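# Stack the upright magnet blocks flat in one pile

## Task

Take every magnet block from the row that is standing on its edge and lay each one flat, one on top of another, so that they form a single tidy stack on the bench that holds only those blocks; then release them and pull the grippers away.

## Robot and tools

Robot: two arms, left_arm and right_arm, each with six revolute joints and a parallel two-finger gripper. Both are mounted on the table. left_arm's base sits at (+0.022, +0.253, 0) m and right_arm's at (+0.027, -0.354, 0) m, each turned only slightly about z. Scene frame: origin on the table top midway between the arms, +x out over the table, +z up, left_arm on the +y side. The names left and right refer to the arms, not to sides of a camera image.

Gripper: fingers point along the gripper's +z axis and separate along its y axis. The reported end-effector point lies between the finger pads, roughly 1 cm short of the fingertips. Reported hand positions can be a bit off, more so when the arm is stretched far.

execute_actions takes "actions", a list holding at most one item, and an optional "pictures" boolean (images come by default). Three forms: an empty list just reports the current state; {"rows": [...], "steps": n} moves the robot for n control steps (n from 1 to 15, default 15, each step 1/30 s); {"steps": n} with no rows is a wait of up to 300 steps, counted from the previous result, with thinking time included. Up to 15 rows may be given; each is used for one step and the final row repeats to fill the remaining steps. A refused call moves nothing.

Each row is one flat list of 14 numbers, each between -1 and 1, covering both arms even if one stays put: left_arm waist, shoulder, elbow, wrist pitch, wrist yaw, wrist roll, gripper opening, then the same seven for right_arm. The six joint values are scaled offsets, not poses: they are added to the joint angles shown in the most recent result that listed them (for the second and later calls in one reply, and before any such result, offsets start from where the arm is when the action begins). They are not cumulative across rows. Scale: 1.0 equals 1.202 rad for the waist, 1.258 for the shoulder, 1.238 for the elbow, 2.073 for wrist pitch, and 2.022 for wrist yaw and roll. Joint ranges (rad): waist -2.618 to 3.054, shoulder 0.000 to 3.142, elbow 0.000 to 3.142, wrist pitch -1.571 to 1.571, wrist yaw -1.571 to 1.571, wrist roll -2.094 to 2.094. Asking a joint to go more than 0.036 rad outside its range gets the call refused; true limits may differ by up to 0.036 rad, and a request beyond the true limit is clipped there, reported as "joint sent to its limit" (possibly about an earlier action). The gripper opening is absolute, not an offset: +1 fully open (pad gap 0.094 m), -1 closed.

Sending all-zero offsets does not freeze an arm: it pulls the arm back to the reference angles, and an arm can sag a little with each action. To hold a posture, put in the first call of a reply the offsets that reach the wanted angles, use zeros in later calls, and push the aim further if a joint keeps falling short.

Motion limits: each joint's target is kept within a lead of its measured angle (waist 0.202 rad, shoulder 0.258, elbow 0.238, wrist pitch 0.573, wrist yaw and roll 0.522), and if the targets would move the gripper more than 70 mm from where it is, they are all scaled back. Large moves therefore take several actions. Between calls the arms keep heading for the last row's target until they settle or a step is HELD.

Results: a state line giving each gripper's position (m) and quaternion wxyz in the scene frame; Joint positions and Joint velocities per arm (six joints in rad and rad/s, then pad gap in m); grip_measured, the finger opening on the command scale (each gripper reads up to about 1 mm off, consistently). "joint command not followed" means a clearance check altered targets; HELD marks steps where your row was partly or wholly not sent. MOTOR HOT appears from 75 °C; at 90 °C the arm stops for 10 s, at 100 °C it goes limp and falls; both are OVER-TEMPERATURE FAULT lines. Avoid holding loads longer than needed.

Gripping: to hold a block, command an opening below grip_measured, about 0.03 under for a firm hold, less for a lighter one. Pad force tops out around 50 to 62 N, lower on thin parts. Occasional tugs may act on held parts or loose objects.

Replying without any tool call ends everything.

Avoid: dropping or knocking anything off the table, slamming or pressing hard, letting the two arms collide or push on each other, and faults. Smooth, economical, quick motion is preferred.

Each tool is called after "Call:" as a command line: name --argument value for each argument, lists and objects as JSON in quotes; but a table of rows of numbers goes row by row, as --pt "numbers of a row", without its own name.

## Session

Call:
execute_actions --actions '[]'

Scene clock: 0.00 s of 6200.00 s.
left_arm: end_effector_position=(+0.3135, +0.0668, +0.1563) grip_measured=+1.000 end_effector_quat_wxyz=(+0.050, +0.708, +0.704, +0.019) | right_arm: end_effector_position=(+0.4977, -0.4447, +0.3233) grip_measured=+1.000 end_effector_quat_wxyz=(+0.712, +0.612, +0.319, -0.131)
Joint positions: left_arm=[-0.584  1.758  1.619 -1.326 -0.017  0.997  0.094] | right_arm=[0.107 1.959 1.415 0.939 1.447 0.515 0.094]
Joint velocities: left_arm=[-0.002 -0.002  0.002  0.022  0.007  0.022  0.   ] | right_arm=[ 0.007 -0.017  0.002 -0.066  0.037  0.051  0.   ]

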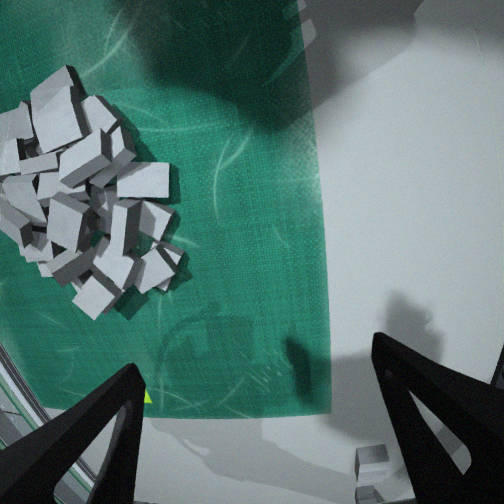

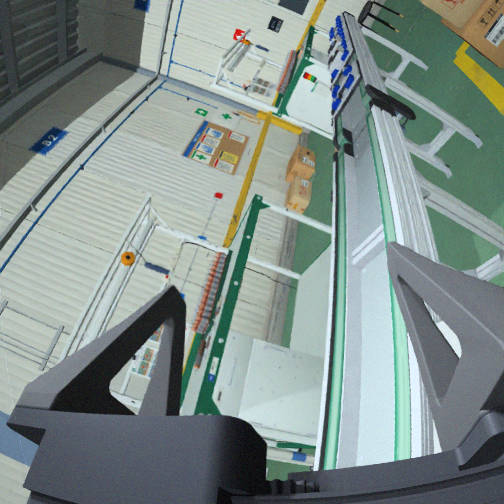

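Call:
execute_actions --actions '[{"rows":[[0.985,-0.1,0,-0.08,0.008,-0.493,1,0.41,-0.76,-0.335,-0.6,-0.716,-0.255,1]],"steps":15}]' --pictures false

Call:
execute_actions --actions '[{"steps":45}]'

Scene clock: 10.93 s of 6200.00 s.
left_arm: end_effector_position=(+0.3117, +0.3671, +0.1850) grip_measured=+1.000 end_effector_quat_wxyz=(+0.044, -0.149, +0.988, +0.010) | right_arm: end_effector_position=(+0.3837, -0.1603, +0.3243) grip_measured=+1.000 end_effector_quat_wxyz=(+0.623, -0.106, +0.773, +0.066)
Joint positions: left_arm=[ 0.366  1.655  1.617 -1.442 -0.001  0.071  0.094] | right_arm=[ 0.598  1.188  1.011 -0.062  0.424  0.07   0.094]
Joint velocities: left_arm=[ 2.029  0.002  0.007 -0.022 -0.081 -0.432  0.   ] | right_arm=[ 0.129 -2.068 -0.144 -1.59  -2.615 -0.344  0.   ]
Steps of this call (steps 1 to 90: nothing new was sent; then 7.43 s passed at rest; steps 91 to 105: all 15 steps of this action). Readings (joint positions):
91: left_arm=[-0.570 1.752 1.619 -1.333 -0.009 0.941] | right_arm=[0.116 1.937 1.391 0.897 1.401 0.474]
92: left_arm=[-0.539 1.743 1.617 -1.351 0.002 0.859] | right_arm=[0.134 1.891 1.333 0.820 1.333 0.414]
94: left_arm=[-0.429 1.710 1.617 -1.384 0.004 0.688] | right_arm=[0.204 1.791 1.229 0.688 1.215 0.323]
98: left_arm=[-0.145 1.658 1.617 -1.424 0.002 0.323] | right_arm=[0.379 1.596 1.085 0.431 0.978 0.203]
105: the state above

Scene clock: 12.43 s of 6200.00 s.
left_arm: end_effector_position=(+0.2687, +0.4295, +0.1845) grip_measured=+1.000 end_effector_quat_wxyz=(+0.026, -0.297, +0.954, +0.015) | right_arm: end_effector_position=(+0.3088, -0.1273, +0.3336) grip_measured=+1.000 end_effector_quat_wxyz=(+0.567, -0.260, +0.756, +0.200)
Joint positions: left_arm=[ 0.604  1.655  1.617 -1.475 -0.013  0.006  0.094] | right_arm=[ 0.601  1.004  1.01  -0.288  0.009  0.011  0.094]
Joint velocities: left_arm=[-0.012 -0.007  0.002 -0.081  0.022 -0.007  0.   ] | right_arm=[-0.002 -0.007 -0.002 -0.007  0.066  0.007  0.   ]
Steps of this call (steps 1 to 45: the robot went on to your last target). Readings (joint positions):
1: left_arm=[0.439 1.655 1.617 -1.443 -0.001 0.058] | right_arm=[0.601 1.120 1.010 -0.109 0.340 0.058]
2: left_arm=[0.508 1.655 1.617 -1.444 -0.002 0.047] | right_arm=[0.601 1.060 1.010 -0.139 0.273 0.048]
4: left_arm=[0.604 1.655 1.617 -1.448 -0.013 0.031] | right_arm=[0.601 0.986 1.010 -0.165 0.178 0.035]
8: left_arm=[0.617 1.655 1.617 -1.464 -0.017 0.015] | right_arm=[0.601 0.984 1.010 -0.220 0.077 0.020]
45: the state above
All arms were judged still, so your last target was given up. Only a new action makes them travel on or press farther. Fingers that are still opening or closing keep moving.
camera_calibration (this result's frames):
cam_left_wrist: T_world_to_cam=[[0.43701, -0.899455, 0.00183408, 0.270379], [-0.827106, -0.401055, 0.393765, 0.367135], [-0.353439, -0.173596, -0.919209, 0.442324], [0, 0, 0, 1]] pos_world=[0.341836, 0.467221, 0.261528]
cam_right_wrist: T_world_to_cam=[[0.560238, -0.7719, -0.300506, -0.157267], [-0.763155, -0.339936, -0.549579, 0.390193], [0.322067, 0.537228, -0.779525, 0.352993], [0, 0, 0, 1]] pos_world=[0.272197, -0.178392, 0.442348]

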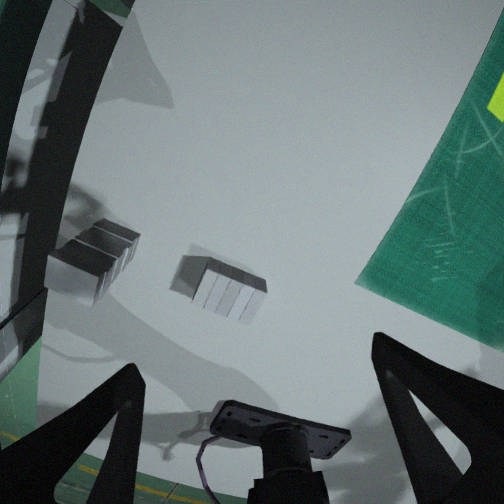

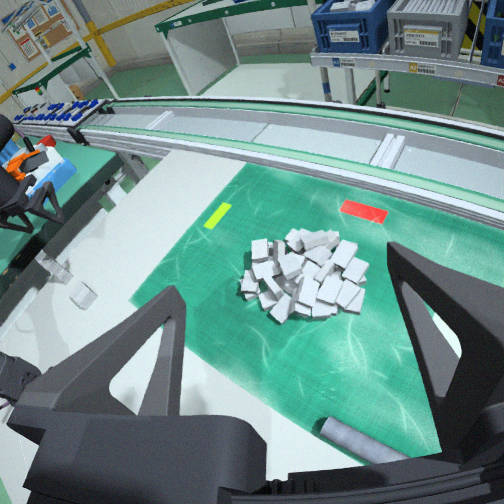

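Call:
zoom_image --camera "cam_left_wrist" --region '[30,190,290,350]'

Call:
zoom_image --camera "cam_right_wrist" --region '[0,220,140,340]'

Region (30, 190, 290, 350) of cam_left_wrist's 504x504 image, scaled by 1.938, with more detail than that image has; it fills the top 310 rows of this view, and the rest is white.

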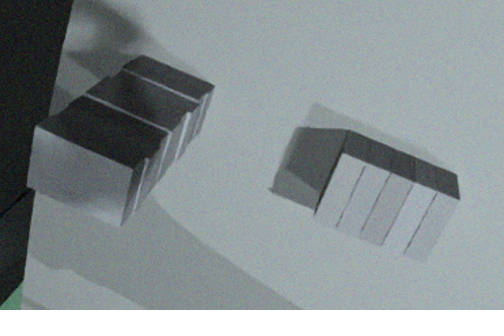

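Region (0, 220, 140, 340) of cam_right_wrist's 504x504 image, scaled by 3.600, with more detail than that image has; it fills the top 432 rows of this view, and the rest is white.

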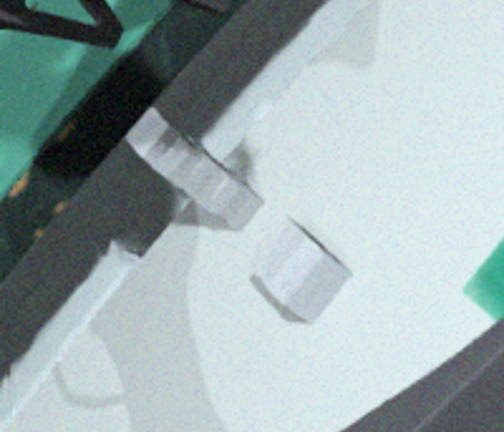

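Call:
execute_actions --actions '[{"rows":[[-0.511,-0.146,-0.3,0.1,-0.598,-0.78,1,0.33,0,0,0,0,0,1]],"steps":15}]' --pictures false

Call:
execute_actions --actions '[{"steps":15}]' --pictures false

Scene clock: 65.23 s of 6200.00 s.
left_arm: end_effector_position=(+0.2806, +0.4098, +0.2284) grip_measured=+1.000 end_effector_quat_wxyz=(+0.339, -0.534, +0.665, +0.398) | right_arm: end_effector_position=(+0.1977, -0.0352, +0.3336) grip_measured=+1.000 end_effector_quat_wxyz=(+0.514, -0.405, +0.689, +0.311)
Joint positions: left_arm=[-0.016  1.495  1.245 -1.287 -1.099 -1.343  0.094] | right_arm=[ 0.999  1.004  1.01  -0.288  0.001  0.013  0.094]
Joint velocities: left_arm=[ 0.017 -0.007  0.017  0.022 -0.696 -1.531  0.   ] | right_arm=[-0.012  0.012  0.017  0.007 -0.051  0.007  0.   ]
Steps of this call (steps 1 to 90: nothing new was sent; then 49.30 s passed at rest; steps 91 to 105: all 15 steps of this action). Readings (joint positions):
91: left_arm=[0.582 1.632 1.579 -1.433 -0.082 -0.063] | right_arm=[0.624 1.004 1.010 -0.288 0.024 0.013]
92: left_arm=[0.532 1.587 1.496 -1.373 -0.193 -0.164] | right_arm=[0.681 1.004 1.010 -0.288 0.032 0.013]
94: left_arm=[0.387 1.512 1.346 -1.341 -0.384 -0.359] | right_arm=[0.823 1.004 1.010 -0.288 0.027 0.013]
98: left_arm=[0.096 1.495 1.245 -1.326 -0.748 -0.745] | right_arm=[0.996 1.004 1.010 -0.288 0.000 0.013]
105: the state above

Scene clock: 65.73 s of 6200.00 s.
left_arm: end_effector_position=(+0.2809, +0.4165, +0.2429) grip_measured=+1.000 end_effector_quat_wxyz=(-0.407, +0.586, -0.585, -0.385) | right_arm: end_effector_position=(+0.1977, -0.0352, +0.3336) grip_measured=+1.000 end_effector_quat_wxyz=(+0.514, -0.405, +0.689, +0.311)
Joint positions: left_arm=[-0.016  1.495  1.245 -1.281 -1.188 -1.557  0.094] | right_arm=[ 0.999  1.004  1.01  -0.288  0.001  0.013  0.094]
Joint velocities: left_arm=[ 0.002 -0.022 -0.002  0.037 -0.066 -0.081  0.   ] | right_arm=[-0.007 -0.002 -0.022  0.007 -0.066  0.066  0.   ]
Steps of this call (steps 1 to 15: the robot went on to your last target). Readings (joint positions):
1: left_arm=[-0.016 1.495 1.245 -1.286 -1.118 -1.387] | right_arm=[0.999 1.004 1.010 -0.288 0.001 0.013]
2: left_arm=[-0.016 1.495 1.245 -1.285 -1.134 -1.423] | right_arm=[0.999 1.004 1.010 -0.288 0.001 0.013]
4: left_arm=[-0.016 1.495 1.245 -1.284 -1.155 -1.474] | right_arm=[0.999 1.004 1.010 -0.288 0.001 0.013]
8: left_arm=[-0.016 1.495 1.245 -1.282 -1.177 -1.528] | right_arm=[0.999 1.004 1.010 -0.288 0.001 0.013]
15: the state above

Call:
execute_actions --actions '[{"rows":[[0.005,-0.036,-0.1,0.06,-0.033,-0.014,1,0,0,0,0,0,0,1],[0.005,-0.036,-0.15,0.1,-0.033,-0.014,1,0,0,0,0,0,0,1],[0.005,-0.036,-0.2,0.14,-0.033,-0.014,1,0,0,0,0,0,0,1],[0.005,-0.036,-0.25,0.18,-0.033,-0.014,1,0,0,0,0,0,0,1],[0.005,-0.036,-0.3,0.22,-0.033,-0.014,1,0,0,0,0,0,0,1],[0.005,-0.036,-0.35,0.25,-0.033,-0.014,1,0,0,0,0,0,0,1],[0.005,-0.036,-0.4,0.28,-0.033,-0.014,1,0,0,0,0,0,0,1],[0.005,-0.036,-0.45,0.31,-0.033,-0.014,1,0,0,0,0,0,0,1],[0.005,-0.036,-0.5,0.343,-0.033,-0.014,1,0,0,0,0,0,0,1],[0.005,-0.036,-0.54,0.343,-0.033,-0.014,1,0,0,0,0,0,0,1],[0.005,-0.036,-0.58,0.343,-0.033,-0.014,1,0,0,0,0,0,0,1],[0.005,-0.036,-0.614,0.343,-0.033,-0.014,1,0,0,0,0,0,0,1]],"steps":15}]' --pictures false

Call:
execute_actions --actions '[{"steps":15}]'

Scene clock: 73.97 s of 6200.00 s.
left_arm: end_effector_position=(+0.1922, +0.4200, +0.0831) grip_measured=+1.000 end_effector_quat_wxyz=(-0.391, +0.563, -0.593, -0.423) | right_arm: end_effector_position=(+0.1977, -0.0352, +0.3336) grip_measured=+1.000 end_effector_quat_wxyz=(+0.514, -0.405, +0.689, +0.311)
Joint positions: left_arm=[-0.016  1.455  0.487 -0.67  -1.228 -1.578  0.094] | right_arm=[ 0.999  1.004  1.01  -0.288  0.001  0.013  0.094]
Joint velocities: left_arm=[ 0.007 -0.012 -0.31   0.256  0.051  0.022  0.   ] | right_arm=[-0.002 -0.007 -0.027 -0.051 -0.051  0.051  0.   ]
Steps of this call (steps 1 to 15: the robot went on to your last target; steps 16 to 90: nothing new was sent; then 4.73 s passed at rest; steps 91 to 105: all 15 steps of this action). Readings (joint positions):
91: left_arm=[-0.016 1.490 1.229 -1.260 -1.200 -1.566] | right_arm=[0.999 1.004 1.010 -0.288 0.001 0.013]
92: left_arm=[-0.016 1.476 1.188 -1.221 -1.212 -1.569] | right_arm=[0.999 1.004 1.010 -0.288 0.001 0.013]
94: left_arm=[-0.016 1.456 1.071 -1.131 -1.225 -1.572] | right_arm=[0.999 1.004 1.010 -0.288 0.001 0.013]
98: left_arm=[-0.016 1.455 0.805 -0.900 -1.229 -1.576] | right_arm=[0.999 1.004 1.010 -0.288 0.001 0.013]
105: the state above

Scene clock: 74.47 s of 6200.00 s.
left_arm: end_effector_position=(+0.2016, +0.4199, +0.0819) grip_measured=+1.000 end_effector_quat_wxyz=(-0.414, +0.579, -0.577, -0.401) | right_arm: end_effector_position=(+0.1977, -0.0352, +0.3336) grip_measured=+1.000 end_effector_quat_wxyz=(+0.514, -0.405, +0.689, +0.311)
Joint positions: left_arm=[-0.016  1.455  0.482 -0.587 -1.228 -1.579  0.094] | right_arm=[ 0.999  1.004  1.01  -0.288  0.001  0.013  0.094]
Joint velocities: left_arm=[ 0.007  0.002 -0.002  0.007 -0.051  0.051  0.   ] | right_arm=[ 0.002  0.012 -0.017  0.022  0.037  0.066  0.   ]
Steps of this call (steps 1 to 15: the robot went on to your last target). Readings (joint positions):
1: left_arm=[-0.016 1.455 0.482 -0.661 -1.228 -1.578] | right_arm=[0.999 1.004 1.010 -0.288 0.001 0.013]
2: left_arm=[-0.016 1.455 0.482 -0.648 -1.228 -1.578] | right_arm=[0.999 1.004 1.010 -0.288 0.001 0.013]
4: left_arm=[-0.016 1.455 0.482 -0.623 -1.228 -1.578] | right_arm=[0.999 1.004 1.010 -0.288 0.001 0.013]
8: left_arm=[-0.016 1.455 0.482 -0.599 -1.228 -1.579] | right_arm=[0.999 1.004 1.010 -0.288 0.001 0.013]
15: the state above
camera_calibration (this result's frames):
cam_left_wrist: T_world_to_cam=[[0.989901, -0.0815727, -0.115938, -0.153947], [-0.139178, -0.714613, -0.685534, 0.42948], [-0.02693, 0.694747, -0.71875, -0.124203], [0, 0, 0, 1]] pos_world=[0.208822, 0.380644, 0.187304]
cam_right_wrist: T_world_to_cam=[[0.817848, -0.488129, -0.304721, -0.0634804], [-0.569657, -0.611948, -0.548644, 0.288615], [0.0813356, 0.622294, -0.778546, 0.389529], [0, 0, 0, 1]] pos_world=[0.184646, -0.0967711, 0.442269]

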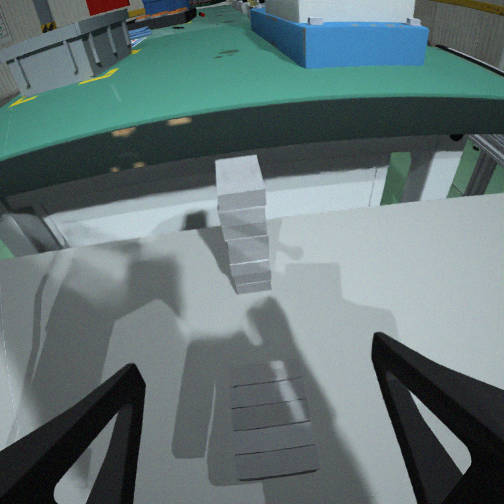

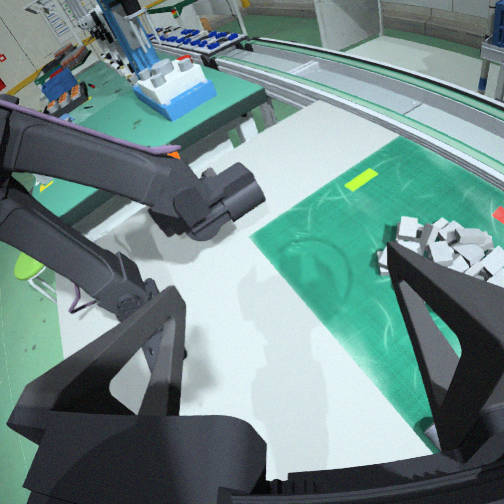

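Call:
execute_actions --actions '[{"rows":[[0.005,0.02,-0.005,0.04,-0.01,0,1,0,0,0,0,0,0,1],[0.005,0.04,-0.01,0.06,-0.01,0,1,0,0,0,0,0,0,1],[0.005,0.06,-0.016,0.08,-0.01,0,1,0,0,0,0,0,0,1],[0.005,0.08,-0.022,0.1,-0.01,0,1,0,0,0,0,0,0,1],[0.005,0.1,-0.027,0.12,-0.01,0,1,0,0,0,0,0,0,1],[0.005,0.12,-0.032,0.14,-0.01,0,1,0,0,0,0,0,0,1],[0.005,0.14,-0.038,0.156,-0.01,0,1,0,0,0,0,0,0,1],[0.005,0.16,-0.043,0.156,-0.01,0,1,0,0,0,0,0,0,1],[0.005,0.18,-0.049,0.156,-0.01,0,1,0,0,0,0,0,0,1],[0.005,0.19,-0.054,0.156,-0.01,0,1,0,0,0,0,0,0,1],[0.005,0.2,-0.054,0.156,-0.01,0,1,0,0,0,0,0,0,1]],"steps":15}]' --pictures false

Call:
execute_actions --actions '[{"steps":12}]'

Scene clock: 84.87 s of 6200.00 s.
left_arm: end_effector_position=(+0.2050, +0.4199, +0.0338) grip_measured=+1.000 end_effector_quat_wxyz=(-0.409, +0.575, -0.580, -0.406) | right_arm: end_effector_position=(+0.1977, -0.0352, +0.3336) grip_measured=+1.000 end_effector_quat_wxyz=(+0.514, -0.405, +0.689, +0.311)
Joint positions: left_arm=[-0.016  1.698  0.425 -0.306 -1.229 -1.579  0.094] | right_arm=[ 0.999  1.004  1.01  -0.288  0.001  0.013  0.094]
Joint velocities: left_arm=[-0.012 -0.002 -0.002  0.154  0.022  0.037  0.   ] | right_arm=[ 0.002  0.007  0.007  0.051 -0.022 -0.022  0.   ]
Steps of this call (steps 1 to 15: the robot went on to your last target; steps 16 to 90: nothing new was sent; then 6.90 s passed at rest; steps 91 to 105: all 15 steps of this action). Readings (joint positions):
91: left_arm=[-0.016 1.456 0.482 -0.578 -1.228 -1.579] | right_arm=[0.999 1.004 1.010 -0.288 0.001 0.013]
92: left_arm=[-0.016 1.462 0.482 -0.563 -1.228 -1.579] | right_arm=[0.999 1.004 1.010 -0.288 0.001 0.013]
94: left_arm=[-0.016 1.493 0.481 -0.512 -1.229 -1.579] | right_arm=[0.999 1.004 1.010 -0.288 0.001 0.013]
98: left_arm=[-0.016 1.597 0.459 -0.384 -1.229 -1.579] | right_arm=[0.999 1.004 1.010 -0.288 0.001 0.013]
105: the state above

Scene clock: 85.27 s of 6200.00 s.
left_arm: end_effector_position=(+0.2084, +0.4198, +0.0338) grip_measured=+1.000 end_effector_quat_wxyz=(-0.417, +0.580, -0.575, -0.398) | right_arm: end_effector_position=(+0.1977, -0.0352, +0.3336) grip_measured=+1.000 end_effector_quat_wxyz=(+0.514, -0.405, +0.689, +0.311)
Joint positions: left_arm=[-0.016  1.698  0.425 -0.279 -1.229 -1.579  0.094] | right_arm=[ 0.999  1.004  1.01  -0.288  0.001  0.013  0.094]
Joint velocities: left_arm=[-0.022 -0.007 -0.002 -0.007 -0.007  0.007  0.   ] | right_arm=[ 0.002  0.002 -0.012  0.007 -0.037 -0.037  0.   ]
Steps of this call (steps 1 to 12: the robot went on to your last target). Readings (joint positions):
1: left_arm=[-0.016 1.698 0.425 -0.300 -1.229 -1.579] | right_arm=[0.999 1.004 1.010 -0.288 0.001 0.013]
2: left_arm=[-0.016 1.698 0.425 -0.295 -1.229 -1.579] | right_arm=[0.999 1.004 1.010 -0.288 0.001 0.013]
4: left_arm=[-0.016 1.698 0.425 -0.289 -1.229 -1.579] | right_arm=[0.999 1.004 1.010 -0.288 0.001 0.013]
8: left_arm=[-0.016 1.698 0.425 -0.282 -1.229 -1.579] | right_arm=[0.999 1.004 1.010 -0.288 0.001 0.013]
12: the state above
camera_calibration (this result's frames):
cam_left_wrist: T_world_to_cam=[[0.9908, -0.0814867, -0.108051, -0.166743], [-0.133667, -0.714152, -0.68711, 0.396174], [-0.0211748, 0.695231, -0.718474, -0.159949], [0, 0, 0, 1]] pos_world=[0.214777, 0.380543, 0.139279]
cam_right_wrist: T_world_to_cam=[[0.817848, -0.488129, -0.304721, -0.0634804], [-0.569657, -0.611948, -0.548644, 0.288615], [0.0813356, 0.622294, -0.778546, 0.389529], [0, 0, 0, 1]] pos_world=[0.184646, -0.0967711, 0.442269]

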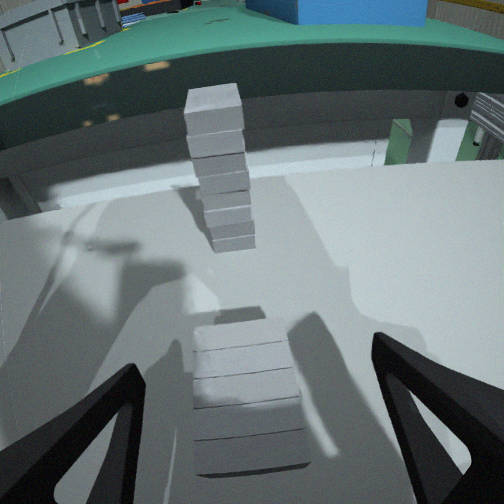

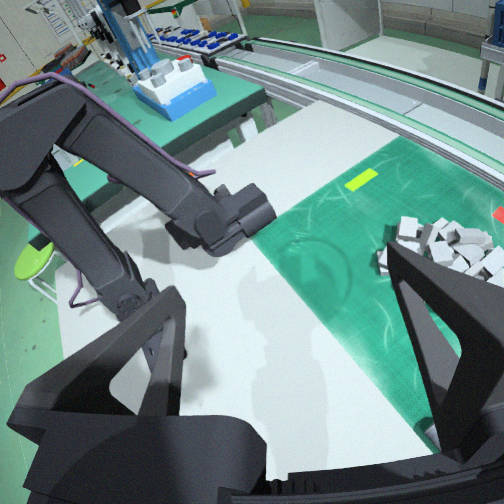

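Call:
execute_actions --actions '[{"rows":[[0.01,0,-0.015,0.03,0,0.03,1,0,0,0,0,0,0,1],[0.02,0,-0.022,0.05,0,0.05,1,0,0,0,0,0,0,1],[0.03,0,-0.03,0.07,0,0.07,1,0,0,0,0,0,0,1],[0.04,0,-0.037,0.09,0,0.09,1,0,0,0,0,0,0,1],[0.05,0,-0.044,0.11,0.005,0.11,1,0,0,0,0,0,0,1],[0.06,0,-0.05,0.13,0.005,0.126,1,0,0,0,0,0,0,1],[0.07,0,-0.057,0.143,0.008,0.126,1,0,0,0,0,0,0,1],[0.077,0,-0.064,0.143,0.008,0.126,1,0,0,0,0,0,0,1],[0.083,0,-0.069,0.143,0.008,0.126,0.3,0,0,0,0,0,0,1]],"steps":15}]' --pictures false

Call:
execute_actions --actions '[{"steps":12}]'

Scene clock: 92.07 s of 6200.00 s.
left_arm: end_effector_position=(+0.2012, +0.4361, +0.0247) grip_measured=+0.302 end_effector_quat_wxyz=(-0.402, +0.580, -0.580, -0.407) | right_arm: end_effector_position=(+0.1977, -0.0352, +0.3336) grip_measured=+1.000 end_effector_quat_wxyz=(+0.514, -0.405, +0.689, +0.311)
Joint positions: left_arm=[ 0.078  1.698  0.353 -0.02  -1.21  -1.346  0.061] | right_arm=[ 0.999  1.004  1.01  -0.288  0.001  0.013  0.094]
Joint velocities: left_arm=[ 0.007 -0.012  0.007  0.168 -0.066  0.095 -0.001] | right_arm=[-0.017 -0.002 -0.002  0.022 -0.007 -0.037  0.   ]
Steps of this call (steps 1 to 30: the robot went on to your last target; steps 31 to 90: nothing new was sent; then 3.30 s passed at rest; steps 91 to 105: all 15 steps of this action). Readings (joint positions):
91: left_arm=[-0.015 1.698 0.424 -0.273 -1.228 -1.571] | right_arm=[0.999 1.004 1.010 -0.288 0.001 0.013]
92: left_arm=[-0.012 1.698 0.422 -0.259 -1.228 -1.556] | right_arm=[0.999 1.004 1.010 -0.288 0.001 0.013]
94: left_arm=[0.003 1.698 0.411 -0.213 -1.226 -1.511] | right_arm=[0.999 1.004 1.010 -0.288 0.001 0.013]
98: left_arm=[0.052 1.698 0.377 -0.099 -1.217 -1.410] | right_arm=[0.999 1.004 1.010 -0.288 0.001 0.013]
105: the state above

Scene clock: 92.47 s of 6200.00 s.
left_arm: end_effector_position=(+0.2041, +0.4363, +0.0251) grip_measured=+0.301 end_effector_quat_wxyz=(-0.406, +0.580, -0.580, -0.403) | right_arm: end_effector_position=(+0.1977, -0.0352, +0.3336) grip_measured=+1.000 end_effector_quat_wxyz=(+0.514, -0.405, +0.689, +0.311)
Joint positions: left_arm=[ 0.078  1.698  0.353  0.002 -1.208 -1.331  0.061] | right_arm=[ 0.999  1.004  1.01  -0.288  0.001  0.013  0.094]
Joint velocities: left_arm=[-0.012 -0.017  0.002 -0.022 -0.022  0.051 -0.001] | right_arm=[-0.022 -0.022  0.012 -0.022  0.007 -0.051  0.   ]
Steps of this call (steps 1 to 12: the robot went on to your last target). Readings (joint positions):
1: left_arm=[0.078 1.698 0.353 -0.015 -1.210 -1.343] | right_arm=[0.999 1.004 1.010 -0.288 0.001 0.013]
2: left_arm=[0.078 1.698 0.353 -0.011 -1.209 -1.340] | right_arm=[0.999 1.004 1.010 -0.288 0.001 0.013]
4: left_arm=[0.078 1.698 0.353 -0.006 -1.209 -1.336] | right_arm=[0.999 1.004 1.010 -0.288 0.001 0.013]
8: left_arm=[0.078 1.698 0.353 -0.000 -1.208 -1.332] | right_arm=[0.999 1.004 1.010 -0.288 0.001 0.013]
12: the state above
camera_calibration (this result's frames):
cam_left_wrist: T_world_to_cam=[[0.988595, -0.076613, -0.129655, -0.163265], [-0.144673, -0.722271, -0.67631, 0.406867], [-0.0418321, 0.687354, -0.725117, -0.169899], [0, 0, 0, 1]] pos_world=[0.213158, 0.398141, 0.130804]
cam_right_wrist: T_world_to_cam=[[0.817848, -0.488129, -0.304721, -0.0634804], [-0.569657, -0.611948, -0.548644, 0.288615], [0.0813356, 0.622294, -0.778546, 0.389529], [0, 0, 0, 1]] pos_world=[0.184646, -0.0967711, 0.442269]

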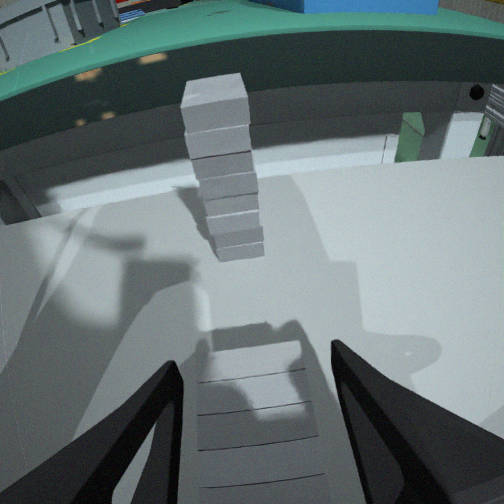

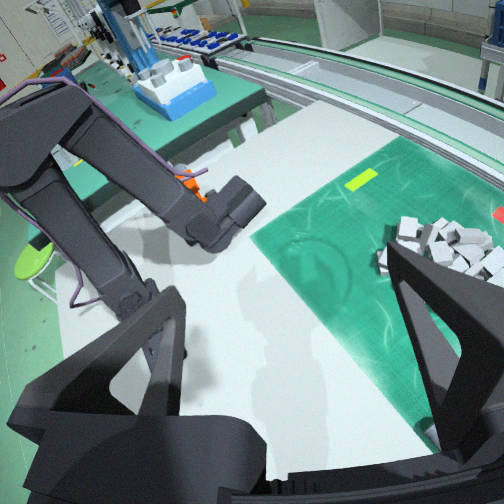

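Call:
execute_actions --actions '[{"rows":[[0,0.02,0,0.005,-0.004,0,0.1,0,0,0,0,0,0,1],[0,0.02,0,0.005,-0.004,0,0.1,0,0,0,0,0,0,1],[0,0.02,0,0.005,-0.004,0,0.05,0,0,0,0,0,0,1],[0,0.02,0,0.005,-0.004,0,0,0,0,0,0,0,0,1],[0,0.02,0,0.005,-0.004,0,-0.04,0,0,0,0,0,0,1],[0,0.02,0,0.005,-0.004,0,-0.08,0,0,0,0,0,0,1],[0,0.02,0,0.005,-0.004,0,-0.11,0,0,0,0,0,0,1],[0,0.02,0,0.005,-0.004,0,-0.13,0,0,0,0,0,0,1],[0,0.02,0,0.005,-0.004,0,-0.15,0,0,0,0,0,0,1],[0,0.02,0,0.005,-0.004,0,-0.17,0,0,0,0,0,0,1],[0,0.02,0,0.005,-0.004,0,-0.19,0,0,0,0,0,0,1],[0,0.02,0,0.005,-0.004,0,-0.21,0,0,0,0,0,0,1]],"steps":15}]'

Scene clock: 100.17 s of 6200.00 s.
left_arm: end_effector_position=(+0.2038, +0.4363, +0.0243) grip_measured=-0.151 end_effector_quat_wxyz=(-0.404, +0.579, -0.581, -0.405) | right_arm: end_effector_position=(+0.1977, -0.0352, +0.3336) grip_measured=+1.000 end_effector_quat_wxyz=(+0.514, -0.405, +0.689, +0.311)
Joint positions: left_arm=[ 0.078  1.705  0.353  0.004 -1.21  -1.329  0.04 ] | right_arm=[ 0.999  1.004  1.01  -0.288  0.001  0.013  0.094]
Joint velocities: left_arm=[ 0.002 -0.002 -0.022 -0.037  0.037  0.051 -0.001] | right_arm=[-0.007 -0.007 -0.002 -0.007 -0.051 -0.007  0.   ]
Steps of this call (steps 1 to 30: the robot went on to your last target; steps 31 to 90: nothing new was sent; then 4.20 s passed at rest; steps 91 to 105: all 15 steps of this action). Readings (joint positions):
91: left_arm=[0.078 1.698 0.353 0.003 -1.208 -1.329] | right_arm=[0.999 1.004 1.010 -0.288 0.001 0.013]
92: left_arm=[0.078 1.698 0.353 0.003 -1.208 -1.329] | right_arm=[0.999 1.004 1.010 -0.288 0.001 0.013]
94: left_arm=[0.078 1.698 0.353 0.003 -1.208 -1.329] | right_arm=[0.999 1.004 1.010 -0.288 0.001 0.013]
98: left_arm=[0.078 1.701 0.353 0.003 -1.208 -1.329] | right_arm=[0.999 1.004 1.010 -0.288 0.001 0.013]
105: the state above
camera_calibration (this result's frames):
cam_left_wrist: T_world_to_cam=[[0.987879, -0.0765151, -0.135058, -0.162762], [-0.148349, -0.721492, -0.676344, 0.406709], [-0.0456926, 0.688182, -0.724098, -0.170161], [0, 0, 0, 1]] pos_world=[0.213349, 0.398085, 0.12988]
cam_right_wrist: T_world_to_cam=[[0.817848, -0.488129, -0.304721, -0.0634804], [-0.569657, -0.611948, -0.548644, 0.288615], [0.0813356, 0.622294, -0.778546, 0.389529], [0, 0, 0, 1]] pos_world=[0.184646, -0.0967711, 0.442269]

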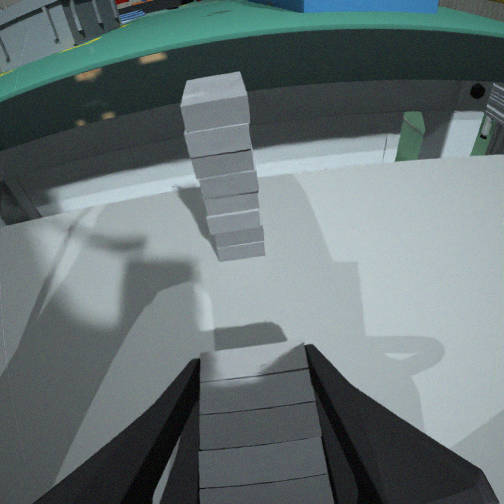

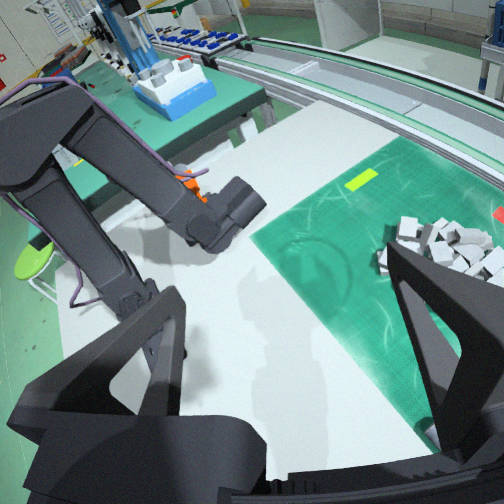

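Lift ~1.5 cm slowly.

Call:
execute_actions --actions '[{"rows":[[0,-0.015,0,0,-0.012,0,-0.22,0,0,0,0,0,0,1],[0,-0.022,0,-0.005,-0.012,0,-0.22,0,0,0,0,0,0,1],[0,-0.03,0,-0.01,-0.012,0,-0.22,0,0,0,0,0,0,1],[0,-0.037,0,-0.015,-0.012,0,-0.22,0,0,0,0,0,0,1],[0,-0.045,0,-0.02,-0.012,0,-0.22,0,0,0,0,0,0,1],[0,-0.052,0,-0.025,-0.012,0,-0.22,0,0,0,0,0,0,1],[0,-0.06,0,-0.03,-0.012,0,-0.22,0,0,0,0,0,0,1],[0,-0.067,0,-0.035,-0.012,0,-0.22,0,0,0,0,0,0,1],[0,-0.075,0,-0.04,-0.012,0,-0.22,0,0,0,0,0,0,1],[0,-0.085,0,-0.045,-0.012,0,-0.22,0,0,0,0,0,0,1],[0,-0.095,0,-0.05,-0.012,0,-0.22,0,0,0,0,0,0,1]],"steps":15}]'

Scene clock: 105.80 s of 6200.00 s.
left_arm: end_effector_position=(+0.2034, +0.4347, +0.0339) grip_measured=-0.151 end_effector_quat_wxyz=(-0.405, +0.585, -0.583, -0.392) | right_arm: end_effector_position=(+0.1977, -0.0352, +0.3336) grip_measured=+1.000 end_effector_quat_wxyz=(+0.514, -0.405, +0.689, +0.311)
Joint positions: left_arm=[ 0.078  1.615  0.353 -0.068 -1.184 -1.329  0.04 ] | right_arm=[ 0.999  1.004  1.01  -0.288  0.001  0.013  0.094]
Joint velocities: left_arm=[-0.012 -0.012  0.002 -0.037 -0.007  0.066 -0.   ] | right_arm=[ 0.002 -0.002 -0.017  0.037  0.037  0.007  0.   ]
Steps of this call (steps 1 to 15: the robot went on to your last target; steps 16 to 90: nothing new was sent; then 2.13 s passed at rest; steps 91 to 105: all 15 steps of this action). Readings (joint positions):
91: left_arm=[0.078 1.705 0.353 0.004 -1.210 -1.329] | right_arm=[0.999 1.004 1.010 -0.288 0.001 0.013]
92: left_arm=[0.078 1.705 0.353 0.004 -1.210 -1.329] | right_arm=[0.999 1.004 1.010 -0.288 0.001 0.013]
94: left_arm=[0.078 1.699 0.353 0.001 -1.207 -1.329] | right_arm=[0.999 1.004 1.010 -0.288 0.001 0.013]
98: left_arm=[0.078 1.670 0.353 -0.023 -1.191 -1.329] | right_arm=[0.999 1.004 1.010 -0.288 0.001 0.013]
105: the state above
camera_calibration (this result's frames):
cam_left_wrist: T_world_to_cam=[[0.989838, -0.0851081, -0.113914, -0.158599], [-0.139518, -0.736038, -0.662407, 0.415968], [-0.0274692, 0.671569, -0.740433, -0.158031], [0, 0, 0, 1]] pos_world=[0.210681, 0.398799, 0.140462]
cam_right_wrist: T_world_to_cam=[[0.817848, -0.488129, -0.304721, -0.0634804], [-0.569657, -0.611948, -0.548644, 0.288615], [0.0813356, 0.622294, -0.778546, 0.389529], [0, 0, 0, 1]] pos_world=[0.184646, -0.0967711, 0.442269]

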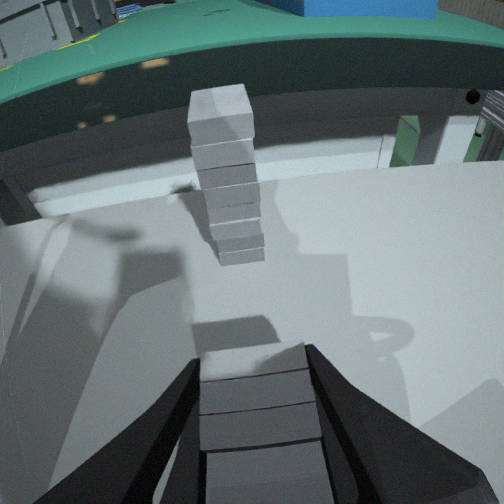

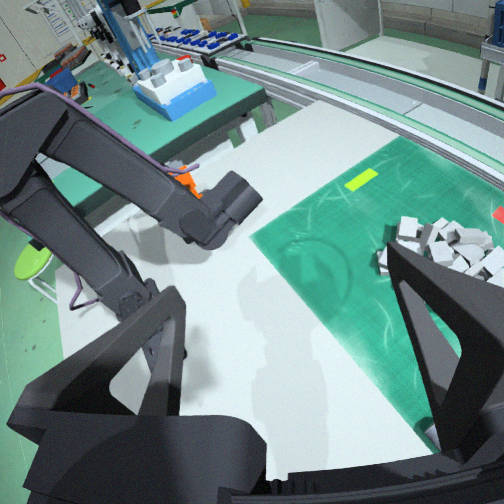

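Call:
execute_actions --actions '[{"rows":[[0,-0.03,0.012,-0.025,-0.025,0,-0.22,0,0,0,0,0,0,1],[0,-0.038,0.015,-0.033,-0.025,0,-0.22,0,0,0,0,0,0,1],[0,-0.046,0.018,-0.041,-0.025,0,-0.22,0,0,0,0,0,0,1],[0,-0.054,0.021,-0.049,-0.025,0,-0.22,0,0,0,0,0,0,1],[0,-0.062,0.024,-0.057,-0.025,0,-0.22,0,0,0,0,0,0,1],[0,-0.07,0.027,-0.065,-0.025,0,-0.22,0,0,0,0,0,0,1],[0,-0.078,0.03,-0.073,-0.025,0,-0.22,0,0,0,0,0,0,1],[0,-0.086,0.034,-0.081,-0.025,0,-0.22,0,0,0,0,0,0,1],[0,-0.094,0.038,-0.089,-0.025,0,-0.22,0,0,0,0,0,0,1],[0,-0.102,0.042,-0.097,-0.025,0,-0.22,0,0,0,0,0,0,1],[0,-0.11,0.046,-0.105,-0.025,0,-0.22,0,0,0,0,0,0,1],[0,-0.118,0.05,-0.112,-0.025,0,-0.22,0,0,0,0,0,0,1],[0,-0.126,0.054,-0.117,-0.025,0,-0.22,0,0,0,0,0,0,1],[0,-0.134,0.058,-0.117,-0.025,0,-0.22,0,0,0,0,0,0,1],[0,-0.142,0.062,-0.117,-0.025,0,-0.22,0,0,0,0,0,0,1]],"steps":15}]' --pictures false

Call:
execute_actions --actions '[{"steps":8}]'

Scene clock: 120.67 s of 6200.00 s.
left_arm: end_effector_position=(+0.1999, +0.4340, +0.0563) grip_measured=-0.151 end_effector_quat_wxyz=(-0.395, +0.582, -0.590, -0.396) | right_arm: end_effector_position=(+0.1977, -0.0352, +0.3336) grip_measured=+1.000 end_effector_quat_wxyz=(+0.514, -0.405, +0.689, +0.311)
Joint positions: left_arm=[ 0.078  1.485  0.39  -0.26  -1.179 -1.329  0.04 ] | right_arm=[ 0.999  1.004  1.01  -0.288  0.001  0.013  0.094]
Joint velocities: left_arm=[-0.002 -0.295  0.12  -0.286  0.022 -0.037 -0.001] | right_arm=[ 0.002 -0.002 -0.002 -0.022 -0.022  0.037  0.   ]
Steps of this call (steps 1 to 15: the robot went on to your last target; steps 16 to 90: nothing new was sent; then 11.37 s passed at rest; steps 91 to 105: all 15 steps of this action). Readings (joint positions):
91: left_arm=[0.078 1.614 0.353 -0.075 -1.184 -1.329] | right_arm=[0.999 1.004 1.010 -0.288 0.001 0.013]
92: left_arm=[0.078 1.612 0.353 -0.080 -1.184 -1.329] | right_arm=[0.999 1.004 1.010 -0.288 0.001 0.013]
94: left_arm=[0.078 1.598 0.353 -0.102 -1.180 -1.329] | right_arm=[0.999 1.004 1.010 -0.288 0.001 0.013]
98: left_arm=[0.078 1.555 0.355 -0.159 -1.180 -1.329] | right_arm=[0.999 1.004 1.010 -0.288 0.001 0.013]
105: the state above

Scene clock: 120.93 s of 6200.00 s.
left_arm: end_effector_position=(+0.2011, +0.4341, +0.0615) grip_measured=-0.151 end_effector_quat_wxyz=(-0.397, +0.582, -0.589, -0.396) | right_arm: end_effector_position=(+0.1977, -0.0352, +0.3336) grip_measured=+1.000 end_effector_quat_wxyz=(+0.514, -0.405, +0.689, +0.311)
Joint positions: left_arm=[ 0.078  1.464  0.403 -0.29  -1.179 -1.329  0.04 ] | right_arm=[ 0.999  1.004  1.01  -0.288  0.001  0.013  0.094]
Joint velocities: left_arm=[ 0.007 -0.012  0.002 -0.095  0.007 -0.037 -0.   ] | right_arm=[-0.012 -0.017 -0.002  0.022 -0.022 -0.037  0.   ]
Steps of this call (steps 1 to 8: the robot went on to your last target). Readings (joint positions):
1: left_arm=[0.078 1.476 0.395 -0.268 -1.179 -1.329] | right_arm=[0.999 1.004 1.010 -0.288 0.001 0.013]
2: left_arm=[0.078 1.469 0.398 -0.273 -1.179 -1.329] | right_arm=[0.999 1.004 1.010 -0.288 0.001 0.013]
4: left_arm=[0.078 1.464 0.402 -0.278 -1.179 -1.329] | right_arm=[0.999 1.004 1.010 -0.288 0.001 0.013]
8: the state above
camera_calibration (this result's frames):
cam_left_wrist: T_world_to_cam=[[0.987097, -0.087178, -0.134313, -0.150525], [-0.154402, -0.740448, -0.654139, 0.437929], [-0.042425, 0.666436, -0.744354, -0.131804], [0, 0, 0, 1]] pos_world=[0.210609, 0.39898, 0.16814]
cam_right_wrist: T_world_to_cam=[[0.817848, -0.488129, -0.304721, -0.0634804], [-0.569657, -0.611948, -0.548644, 0.288615], [0.0813356, 0.622294, -0.778546, 0.389529], [0, 0, 0, 1]] pos_world=[0.184646, -0.0967711, 0.442269]

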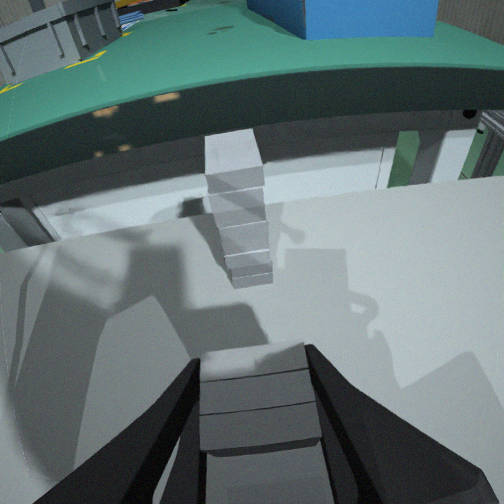

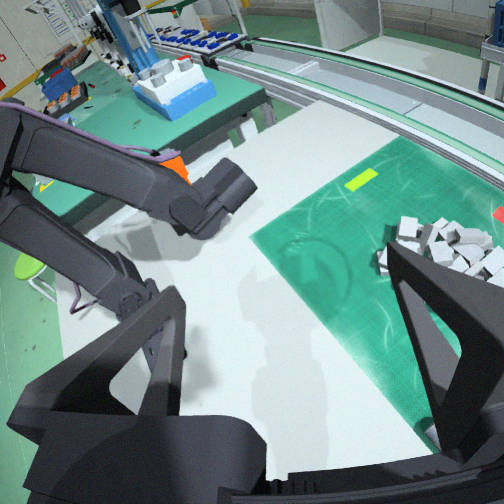

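Call:
execute_actions --actions '[{"rows":[[0,-0.02,0.04,-0.03,-0.02,-0.01,-0.22,0,0,0,0,0,0,1],[0,-0.02,0.065,-0.055,-0.02,-0.02,-0.22,0,0,0,0,0,0,1],[-0.02,-0.02,0.095,-0.08,-0.02,-0.03,-0.22,0,0,0,0,0,0,1],[-0.05,-0.02,0.125,-0.105,-0.02,-0.04,-0.22,0,0,0,0,0,0,1],[-0.09,-0.02,0.155,-0.13,-0.01,-0.05,-0.22,0,0,0,0,0,0,1],[-0.13,-0.02,0.185,-0.155,0,-0.06,-0.22,0,0,0,0,0,0,1],[-0.17,-0.02,0.215,-0.18,0.02,-0.07,-0.22,0,0,0,0,0,0,1],[-0.21,-0.02,0.245,-0.205,0.04,-0.08,-0.22,0,0,0,0,0,0,1],[-0.25,-0.02,0.275,-0.23,0.06,-0.09,-0.22,0,0,0,0,0,0,1],[-0.29,-0.02,0.305,-0.255,0.09,-0.1,-0.22,0,0,0,0,0,0,1],[-0.33,-0.02,0.335,-0.28,0.12,-0.11,-0.22,0,0,0,0,0,0,1],[-0.37,-0.02,0.365,-0.305,0.15,-0.124,-0.22,0,0,0,0,0,0,1],[-0.41,-0.02,0.39,-0.33,0.18,-0.124,-0.22,0,0,0,0,0,0,1],[-0.45,-0.02,0.41,-0.352,0.21,-0.124,-0.22,0,0,0,0,0,0,1],[-0.48,-0.02,0.426,-0.352,0.24,-0.124,-0.22,0,0,0,0,0,0,1]],"steps":15}]' --pictures false

Call:
execute_actions --actions '[{"steps":12}]'

Scene clock: 130.30 s of 6200.00 s.
left_arm: end_effector_position=(+0.3120, +0.2755, +0.1104) grip_measured=-0.151 end_effector_quat_wxyz=(+0.389, -0.505, +0.749, +0.180) | right_arm: end_effector_position=(+0.1977, -0.0352, +0.3336) grip_measured=+1.000 end_effector_quat_wxyz=(+0.514, -0.405, +0.689, +0.311)
Joint positions: left_arm=[-0.421  1.464  0.866 -0.817 -0.875 -1.529  0.04 ] | right_arm=[ 0.999  1.004  1.01  -0.288  0.001  0.013  0.094]
Joint velocities: left_arm=[-1.311  0.007  0.769 -1.106  1.458 -0.242 -0.001] | right_arm=[-0.007  0.002  0.002  0.037 -0.037 -0.022  0.   ]
Steps of this call (steps 1 to 30: the robot went on to your last target; steps 31 to 90: nothing new was sent; then 5.87 s passed at rest; steps 91 to 105: all 15 steps of this action). Readings (joint positions):
91: left_arm=[0.078 1.464 0.405 -0.304 -1.177 -1.331] | right_arm=[0.999 1.004 1.010 -0.288 0.001 0.013]
92: left_arm=[0.078 1.464 0.414 -0.322 -1.173 -1.337] | right_arm=[0.999 1.004 1.010 -0.288 0.001 0.013]
94: left_arm=[0.067 1.464 0.455 -0.385 -1.167 -1.355] | right_arm=[0.999 1.004 1.010 -0.288 0.001 0.013]
98: left_arm=[-0.075 1.464 0.604 -0.536 -1.136 -1.413] | right_arm=[0.999 1.004 1.010 -0.288 0.001 0.013]
105: the state above

Scene clock: 130.70 s of 6200.00 s.
left_arm: end_effector_position=(+0.2829, +0.2369, +0.0927) grip_measured=-0.151 end_effector_quat_wxyz=(+0.289, -0.484, +0.811, +0.157) | right_arm: end_effector_position=(+0.1977, -0.0352, +0.3336) grip_measured=+1.000 end_effector_quat_wxyz=(+0.514, -0.405, +0.689, +0.311)
Joint positions: left_arm=[-0.507  1.464  0.908 -0.989 -0.669 -1.571  0.04 ] | right_arm=[ 0.999  1.004  1.01  -0.288  0.001  0.013  0.094]
Joint velocities: left_arm=[-0.002 -0.002  0.007 -0.066 -0.007 -0.007 -0.001] | right_arm=[ 0.002 -0.017 -0.022  0.022 -0.007 -0.007  0.   ]
Steps of this call (steps 1 to 12: the robot went on to your last target). Readings (joint positions):
1: left_arm=[-0.461 1.464 0.888 -0.846 -0.828 -1.538] | right_arm=[0.999 1.004 1.010 -0.288 0.001 0.013]
2: left_arm=[-0.490 1.464 0.901 -0.866 -0.787 -1.545] | right_arm=[0.999 1.004 1.010 -0.288 0.001 0.013]
4: left_arm=[-0.510 1.464 0.908 -0.899 -0.730 -1.555] | right_arm=[0.999 1.004 1.010 -0.288 0.001 0.013]
8: left_arm=[-0.507 1.464 0.908 -0.965 -0.685 -1.566] | right_arm=[0.999 1.004 1.010 -0.288 0.001 0.013]
12: the state above
camera_calibration (this result's frames):
cam_left_wrist: T_world_to_cam=[[0.803899, -0.592721, -0.0492818, -0.0806134], [-0.589062, -0.782003, -0.203659, 0.416035], [0.0821742, 0.192751, -0.977801, 0.124968], [0, 0, 0, 1]] pos_world=[0.299606, 0.253472, 0.202951]
cam_right_wrist: T_world_to_cam=[[0.817848, -0.488129, -0.304721, -0.0634804], [-0.569657, -0.611948, -0.548644, 0.288615], [0.0813356, 0.622294, -0.778546, 0.389529], [0, 0, 0, 1]] pos_world=[0.184646, -0.0967711, 0.442269]

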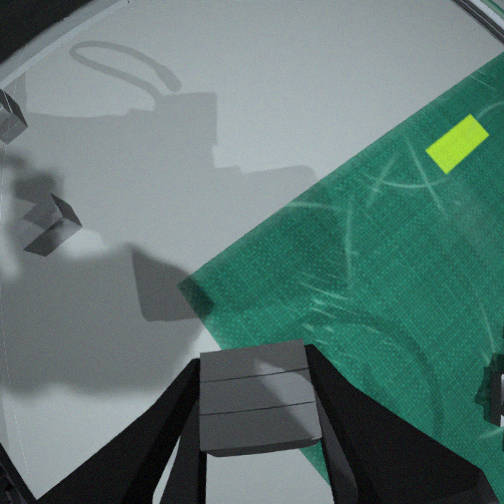

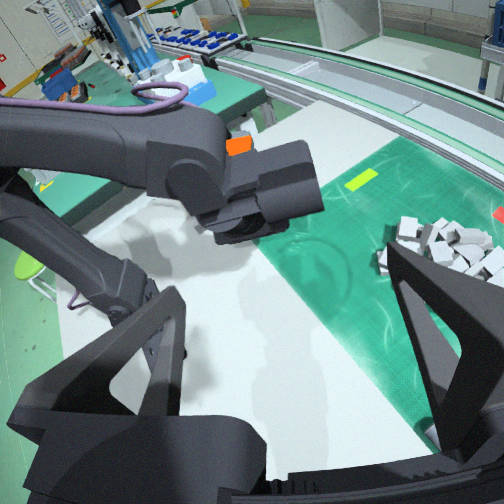

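Call:
execute_actions --actions '[{"rows":[[0,-0.02,0.02,-0.017,0.03,0,-0.22,0.01,-0.05,-0.05,0.02,0,0,1],[0,-0.02,0.02,-0.017,0.065,0,-0.22,0.02,-0.1,-0.1,0.04,0,0,1],[0,-0.02,0.02,-0.017,0.1,0,-0.22,0.03,-0.15,-0.15,0.06,0,0,1],[0,-0.02,0.02,-0.017,0.14,0,-0.22,0.04,-0.2,-0.2,0.08,0,0,1],[0,-0.02,0.02,-0.017,0.18,0,-0.22,0.05,-0.25,-0.25,0.1,0,0,1],[0,-0.02,0.02,-0.017,0.22,0,-0.22,0.06,-0.3,-0.3,0.12,0,0,1],[0,-0.02,0.02,-0.017,0.26,0,-0.22,0.07,-0.35,-0.35,0.14,0,0,1],[0,-0.02,0.02,-0.017,0.3,0,-0.22,0.08,-0.4,-0.4,0.14,0,0,1],[0,-0.02,0.02,-0.017,0.34,0,-0.22,0.09,-0.45,-0.45,0.14,0,0,1],[0,-0.02,0.02,-0.017,0.38,0,-0.22,0.1,-0.5,-0.5,0.14,0,0,1],[0,-0.02,0.02,-0.017,0.42,0,-0.22,0.11,-0.55,-0.55,0.14,0,0,1],[0,-0.02,0.02,-0.017,0.46,0,-0.22,0.11,-0.59,-0.6,0.14,0,0,1],[0,-0.02,0.02,-0.017,0.49,0,-0.22,0.11,-0.62,-0.65,0.14,0,0,1],[0,-0.02,0.02,-0.017,0.521,0,-0.22,0.11,-0.64,-0.7,0.14,0,0,1],[0,-0.02,0.02,-0.017,0.521,0,-0.22,0.11,-0.64,-0.735,0.14,0,0,1]],"steps":15}]' --pictures false

Call:
execute_actions --actions '[{"steps":18}]'

Scene clock: 140.40 s of 6200.00 s.
left_arm: end_effector_position=(+0.2152, +0.1190, +0.0560) grip_measured=-0.151 end_effector_quat_wxyz=(-0.059, -0.509, +0.858, -0.041) | right_arm: end_effector_position=(+0.1200, -0.1139, +0.2324) grip_measured=+1.000 end_effector_quat_wxyz=(+0.578, -0.397, +0.591, +0.400)
Joint positions: left_arm=[-0.507  1.464  0.908 -1.003  0.142 -1.574  0.04 ] | right_arm=[1.12  0.231 0.218 0.    0.001 0.013 0.094]
Joint velocities: left_arm=[-0.007 -0.022 -0.022  0.037  1.619 -0.022  0.   ] | right_arm=[ 0.002 -0.691 -1.634  0.198  0.022  0.037  0.   ]
Steps of this call (steps 1 to 30: the robot went on to your last target; steps 31 to 90: nothing new was sent; then 6.20 s passed at rest; steps 91 to 105: all 15 steps of this action). Readings (joint positions):
91: left_arm=[-0.507 1.464 0.908 -0.999 -0.654 -1.574] | right_arm=[0.999 0.999 1.002 -0.280 0.001 0.013]
92: left_arm=[-0.507 1.464 0.908 -1.000 -0.634 -1.574] | right_arm=[1.000 0.980 0.978 -0.259 0.001 0.013]
94: left_arm=[-0.507 1.464 0.908 -1.001 -0.561 -1.574] | right_arm=[1.015 0.891 0.880 -0.214 0.001 0.013]
98: left_arm=[-0.507 1.464 0.908 -1.003 -0.334 -1.574] | right_arm=[1.064 0.624 0.636 -0.109 0.001 0.013]
105: the state above

Scene clock: 141.00 s of 6200.00 s.
left_arm: end_effector_position=(+0.1983, +0.0884, +0.0647) grip_measured=-0.151 end_effector_quat_wxyz=(-0.145, -0.502, +0.848, -0.092) | right_arm: end_effector_position=(+0.1206, -0.1124, +0.1686) grip_measured=+1.000 end_effector_quat_wxyz=(+0.540, -0.421, +0.626, +0.373)
Joint positions: left_arm=[-0.507  1.464  0.908 -1.003  0.345 -1.574  0.04 ] | right_arm=[ 1.12   0.215  0.086 -0.009  0.001  0.013  0.094]
Joint velocities: left_arm=[ 0.007 -0.002  0.002 -0.037 -0.022  0.022  0.   ] | right_arm=[-0.032 -0.002 -0.037  0.007 -0.007  0.066  0.   ]
Steps of this call (steps 1 to 18: the robot went on to your last target). Readings (joint positions):
1: left_arm=[-0.507 1.464 0.908 -1.003 0.191 -1.574] | right_arm=[1.120 0.217 0.167 -0.000 0.001 0.013]
2: left_arm=[-0.507 1.464 0.908 -1.003 0.227 -1.574] | right_arm=[1.120 0.215 0.129 -0.009 0.001 0.013]
4: left_arm=[-0.507 1.464 0.908 -1.003 0.277 -1.574] | right_arm=[1.120 0.215 0.090 -0.031 0.001 0.013]
8: left_arm=[-0.507 1.464 0.908 -1.003 0.323 -1.574] | right_arm=[1.120 0.215 0.086 -0.021 0.001 0.013]
18: the state above
camera_calibration (this result's frames):
cam_left_wrist: T_world_to_cam=[[0.803395, -0.589625, 0.0830631, -0.110691], [-0.459662, -0.525453, 0.715968, 0.136477], [-0.378507, -0.613386, -0.693174, 0.27733], [0, 0, 0, 1]] pos_world=[0.256633, 0.176557, 0.103719]
cam_right_wrist: T_world_to_cam=[[0.886804, -0.34494, -0.307564, -0.0801493], [-0.460042, -0.595443, -0.658642, 0.114099], [0.0440554, 0.725579, -0.686728, 0.31605], [0, 0, 0, 1]] pos_world=[0.109643, -0.189027, 0.26754]

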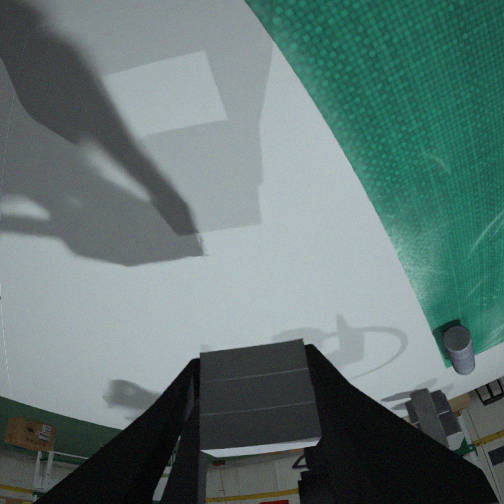

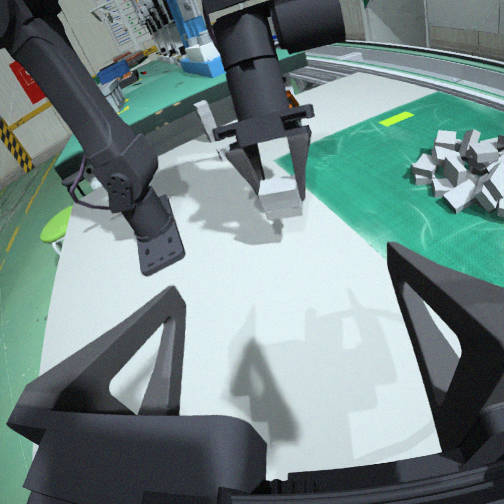

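Call:
execute_actions --actions '[{"rows":[[0,0,0,0.015,0.02,0,-0.22,0,0,0,0,0,0,1],[0,0.005,-0.01,0.025,0.02,0,-0.22,0,0,0,0,0,0,1],[0,0.01,-0.02,0.035,0.02,0,-0.22,0,0,0,0,0,0,1],[0,0.015,-0.03,0.045,0.02,0,-0.22,0,0,0,0,0,0,1],[0,0.02,-0.04,0.055,0.02,0,-0.22,0,0,0,0,0,0,1],[0,0.025,-0.05,0.065,0.02,0,-0.22,0,0,0,0,0,0,1],[0,0.03,-0.06,0.075,0.02,0,-0.22,0,0,0,0,0,0,1],[0,0.035,-0.07,0.085,0.02,0,-0.22,0,0,0,0,0,0,1],[0,0.04,-0.08,0.095,0.02,0,-0.22,0,0,0,0,0,0,1],[0,0.045,-0.088,0.099,0.02,0,-0.22,0,0,0,0,0,0,1],[0,0.05,-0.095,0.099,0.02,0,-0.22,0,0,0,0,0,0,1],[0,0.054,-0.1,0.099,0.02,0,-0.22,0,0,0,0,0,0,1],[0,0.057,-0.105,0.099,0.02,0,-0.22,0,0,0,0,0,0,1]],"steps":15}]' --pictures false

Call:
execute_actions --actions '[{"steps":10}]'

Call:
zoom_image --camera "cam_right_wrist" --region '[220,130,360,270]'

Scene clock: 148.97 s of 6200.00 s.
left_arm: end_effector_position=(+0.1901, +0.0917, +0.0211) grip_measured=-0.151 end_effector_quat_wxyz=(-0.155, -0.504, +0.846, -0.080) | right_arm: end_effector_position=(+0.1206, -0.1124, +0.1689) grip_measured=+1.000 end_effector_quat_wxyz=(+0.540, -0.421, +0.626, +0.374)
Joint positions: left_arm=[-0.507  1.535  0.781 -0.838  0.351 -1.574  0.04 ] | right_arm=[ 1.12   0.215  0.086 -0.008  0.001  0.013  0.094]
Joint velocities: left_arm=[-0.002  0.066 -0.11   0.066 -0.037  0.081 -0.   ] | right_arm=[-0.022  0.012 -0.027  0.022 -0.022  0.007  0.   ]
Steps of this call (steps 1 to 15: the robot went on to your last target; steps 16 to 90: nothing new was sent; then 4.47 s passed at rest; steps 91 to 105: all 15 steps of this action). Readings (joint positions):
91: left_arm=[-0.507 1.464 0.908 -1.003 0.347 -1.574] | right_arm=[1.120 0.215 0.086 -0.008 0.001 0.013]
92: left_arm=[-0.507 1.464 0.907 -0.999 0.348 -1.574] | right_arm=[1.120 0.215 0.086 -0.008 0.001 0.013]
94: left_arm=[-0.507 1.465 0.897 -0.977 0.349 -1.574] | right_arm=[1.120 0.215 0.086 -0.008 0.001 0.013]
98: left_arm=[-0.507 1.487 0.852 -0.912 0.351 -1.574] | right_arm=[1.120 0.215 0.086 -0.008 0.001 0.013]
105: the state above

Scene clock: 149.30 s of 6200.00 s.
left_arm: end_effector_position=(+0.1935, +0.0899, +0.0199) grip_measured=-0.151 end_effector_quat_wxyz=(-0.151, -0.503, +0.847, -0.087) | right_arm: end_effector_position=(+0.1206, -0.1124, +0.1689) grip_measured=+1.000 end_effector_quat_wxyz=(+0.540, -0.421, +0.626, +0.374)
Joint positions: left_arm=[-0.507  1.537  0.778 -0.815  0.351 -1.574  0.04 ] | right_arm=[ 1.12   0.215  0.086 -0.008  0.001  0.013  0.094]
Joint velocities: left_arm=[-0.002 -0.012  0.002 -0.066 -0.081 -0.037 -0.001] | right_arm=[-0.007 -0.002 -0.007  0.007 -0.066 -0.022  0.   ]
Steps of this call (steps 1 to 10: the robot went on to your last target). Readings (joint positions):
1: left_arm=[-0.507 1.537 0.779 -0.836 0.351 -1.574] | right_arm=[1.120 0.215 0.086 -0.008 0.001 0.013]
2: left_arm=[-0.507 1.537 0.778 -0.833 0.351 -1.574] | right_arm=[1.120 0.215 0.086 -0.008 0.001 0.013]
4: left_arm=[-0.507 1.537 0.778 -0.826 0.351 -1.574] | right_arm=[1.120 0.215 0.086 -0.008 0.001 0.013]
8: left_arm=[-0.507 1.537 0.778 -0.817 0.351 -1.574] | right_arm=[1.120 0.215 0.086 -0.008 0.001 0.013]
10: the state above
camera_calibration (this result's frames):
cam_left_wrist: T_world_to_cam=[[0.804539, -0.589777, 0.0698539, -0.102172], [-0.448798, -0.526721, 0.721904, 0.165096], [-0.388969, -0.61215, -0.688458, 0.247185], [0, 0, 0, 1]] pos_world=[0.252443, 0.178015, 0.0581306]
cam_right_wrist: T_world_to_cam=[[0.886932, -0.344612, -0.307562, -0.0800416], [-0.459767, -0.59474, -0.659468, 0.114498], [0.0443413, 0.72631, -0.685935, 0.316131], [0, 0, 0, 1]] pos_world=[0.109616, -0.189095, 0.267735]

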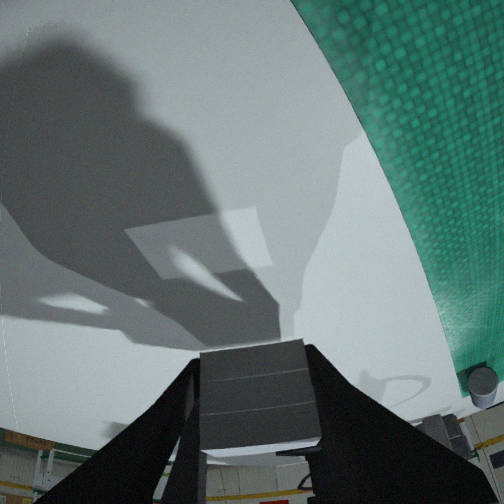

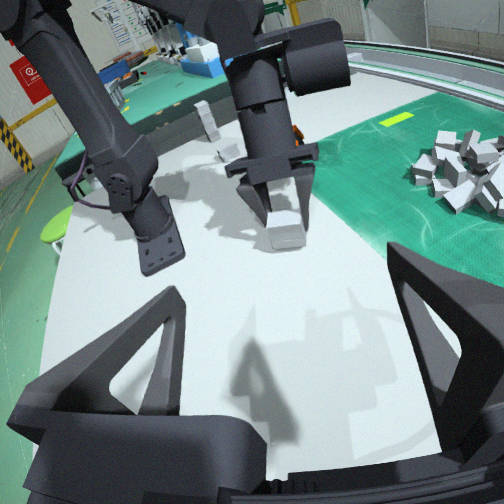

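Region (220, 130, 360, 270) of cam_right_wrist's 504x504 image, scaled by 3.600, with more detail than that image has.

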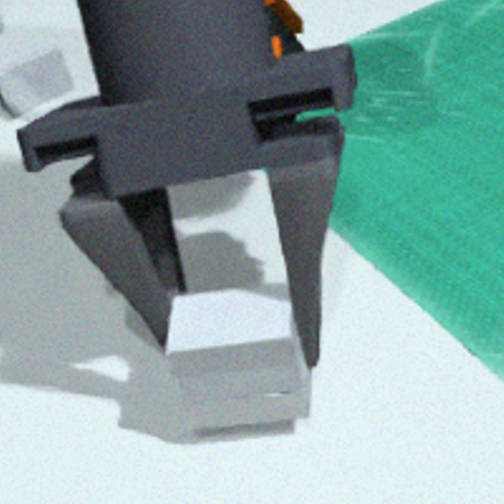

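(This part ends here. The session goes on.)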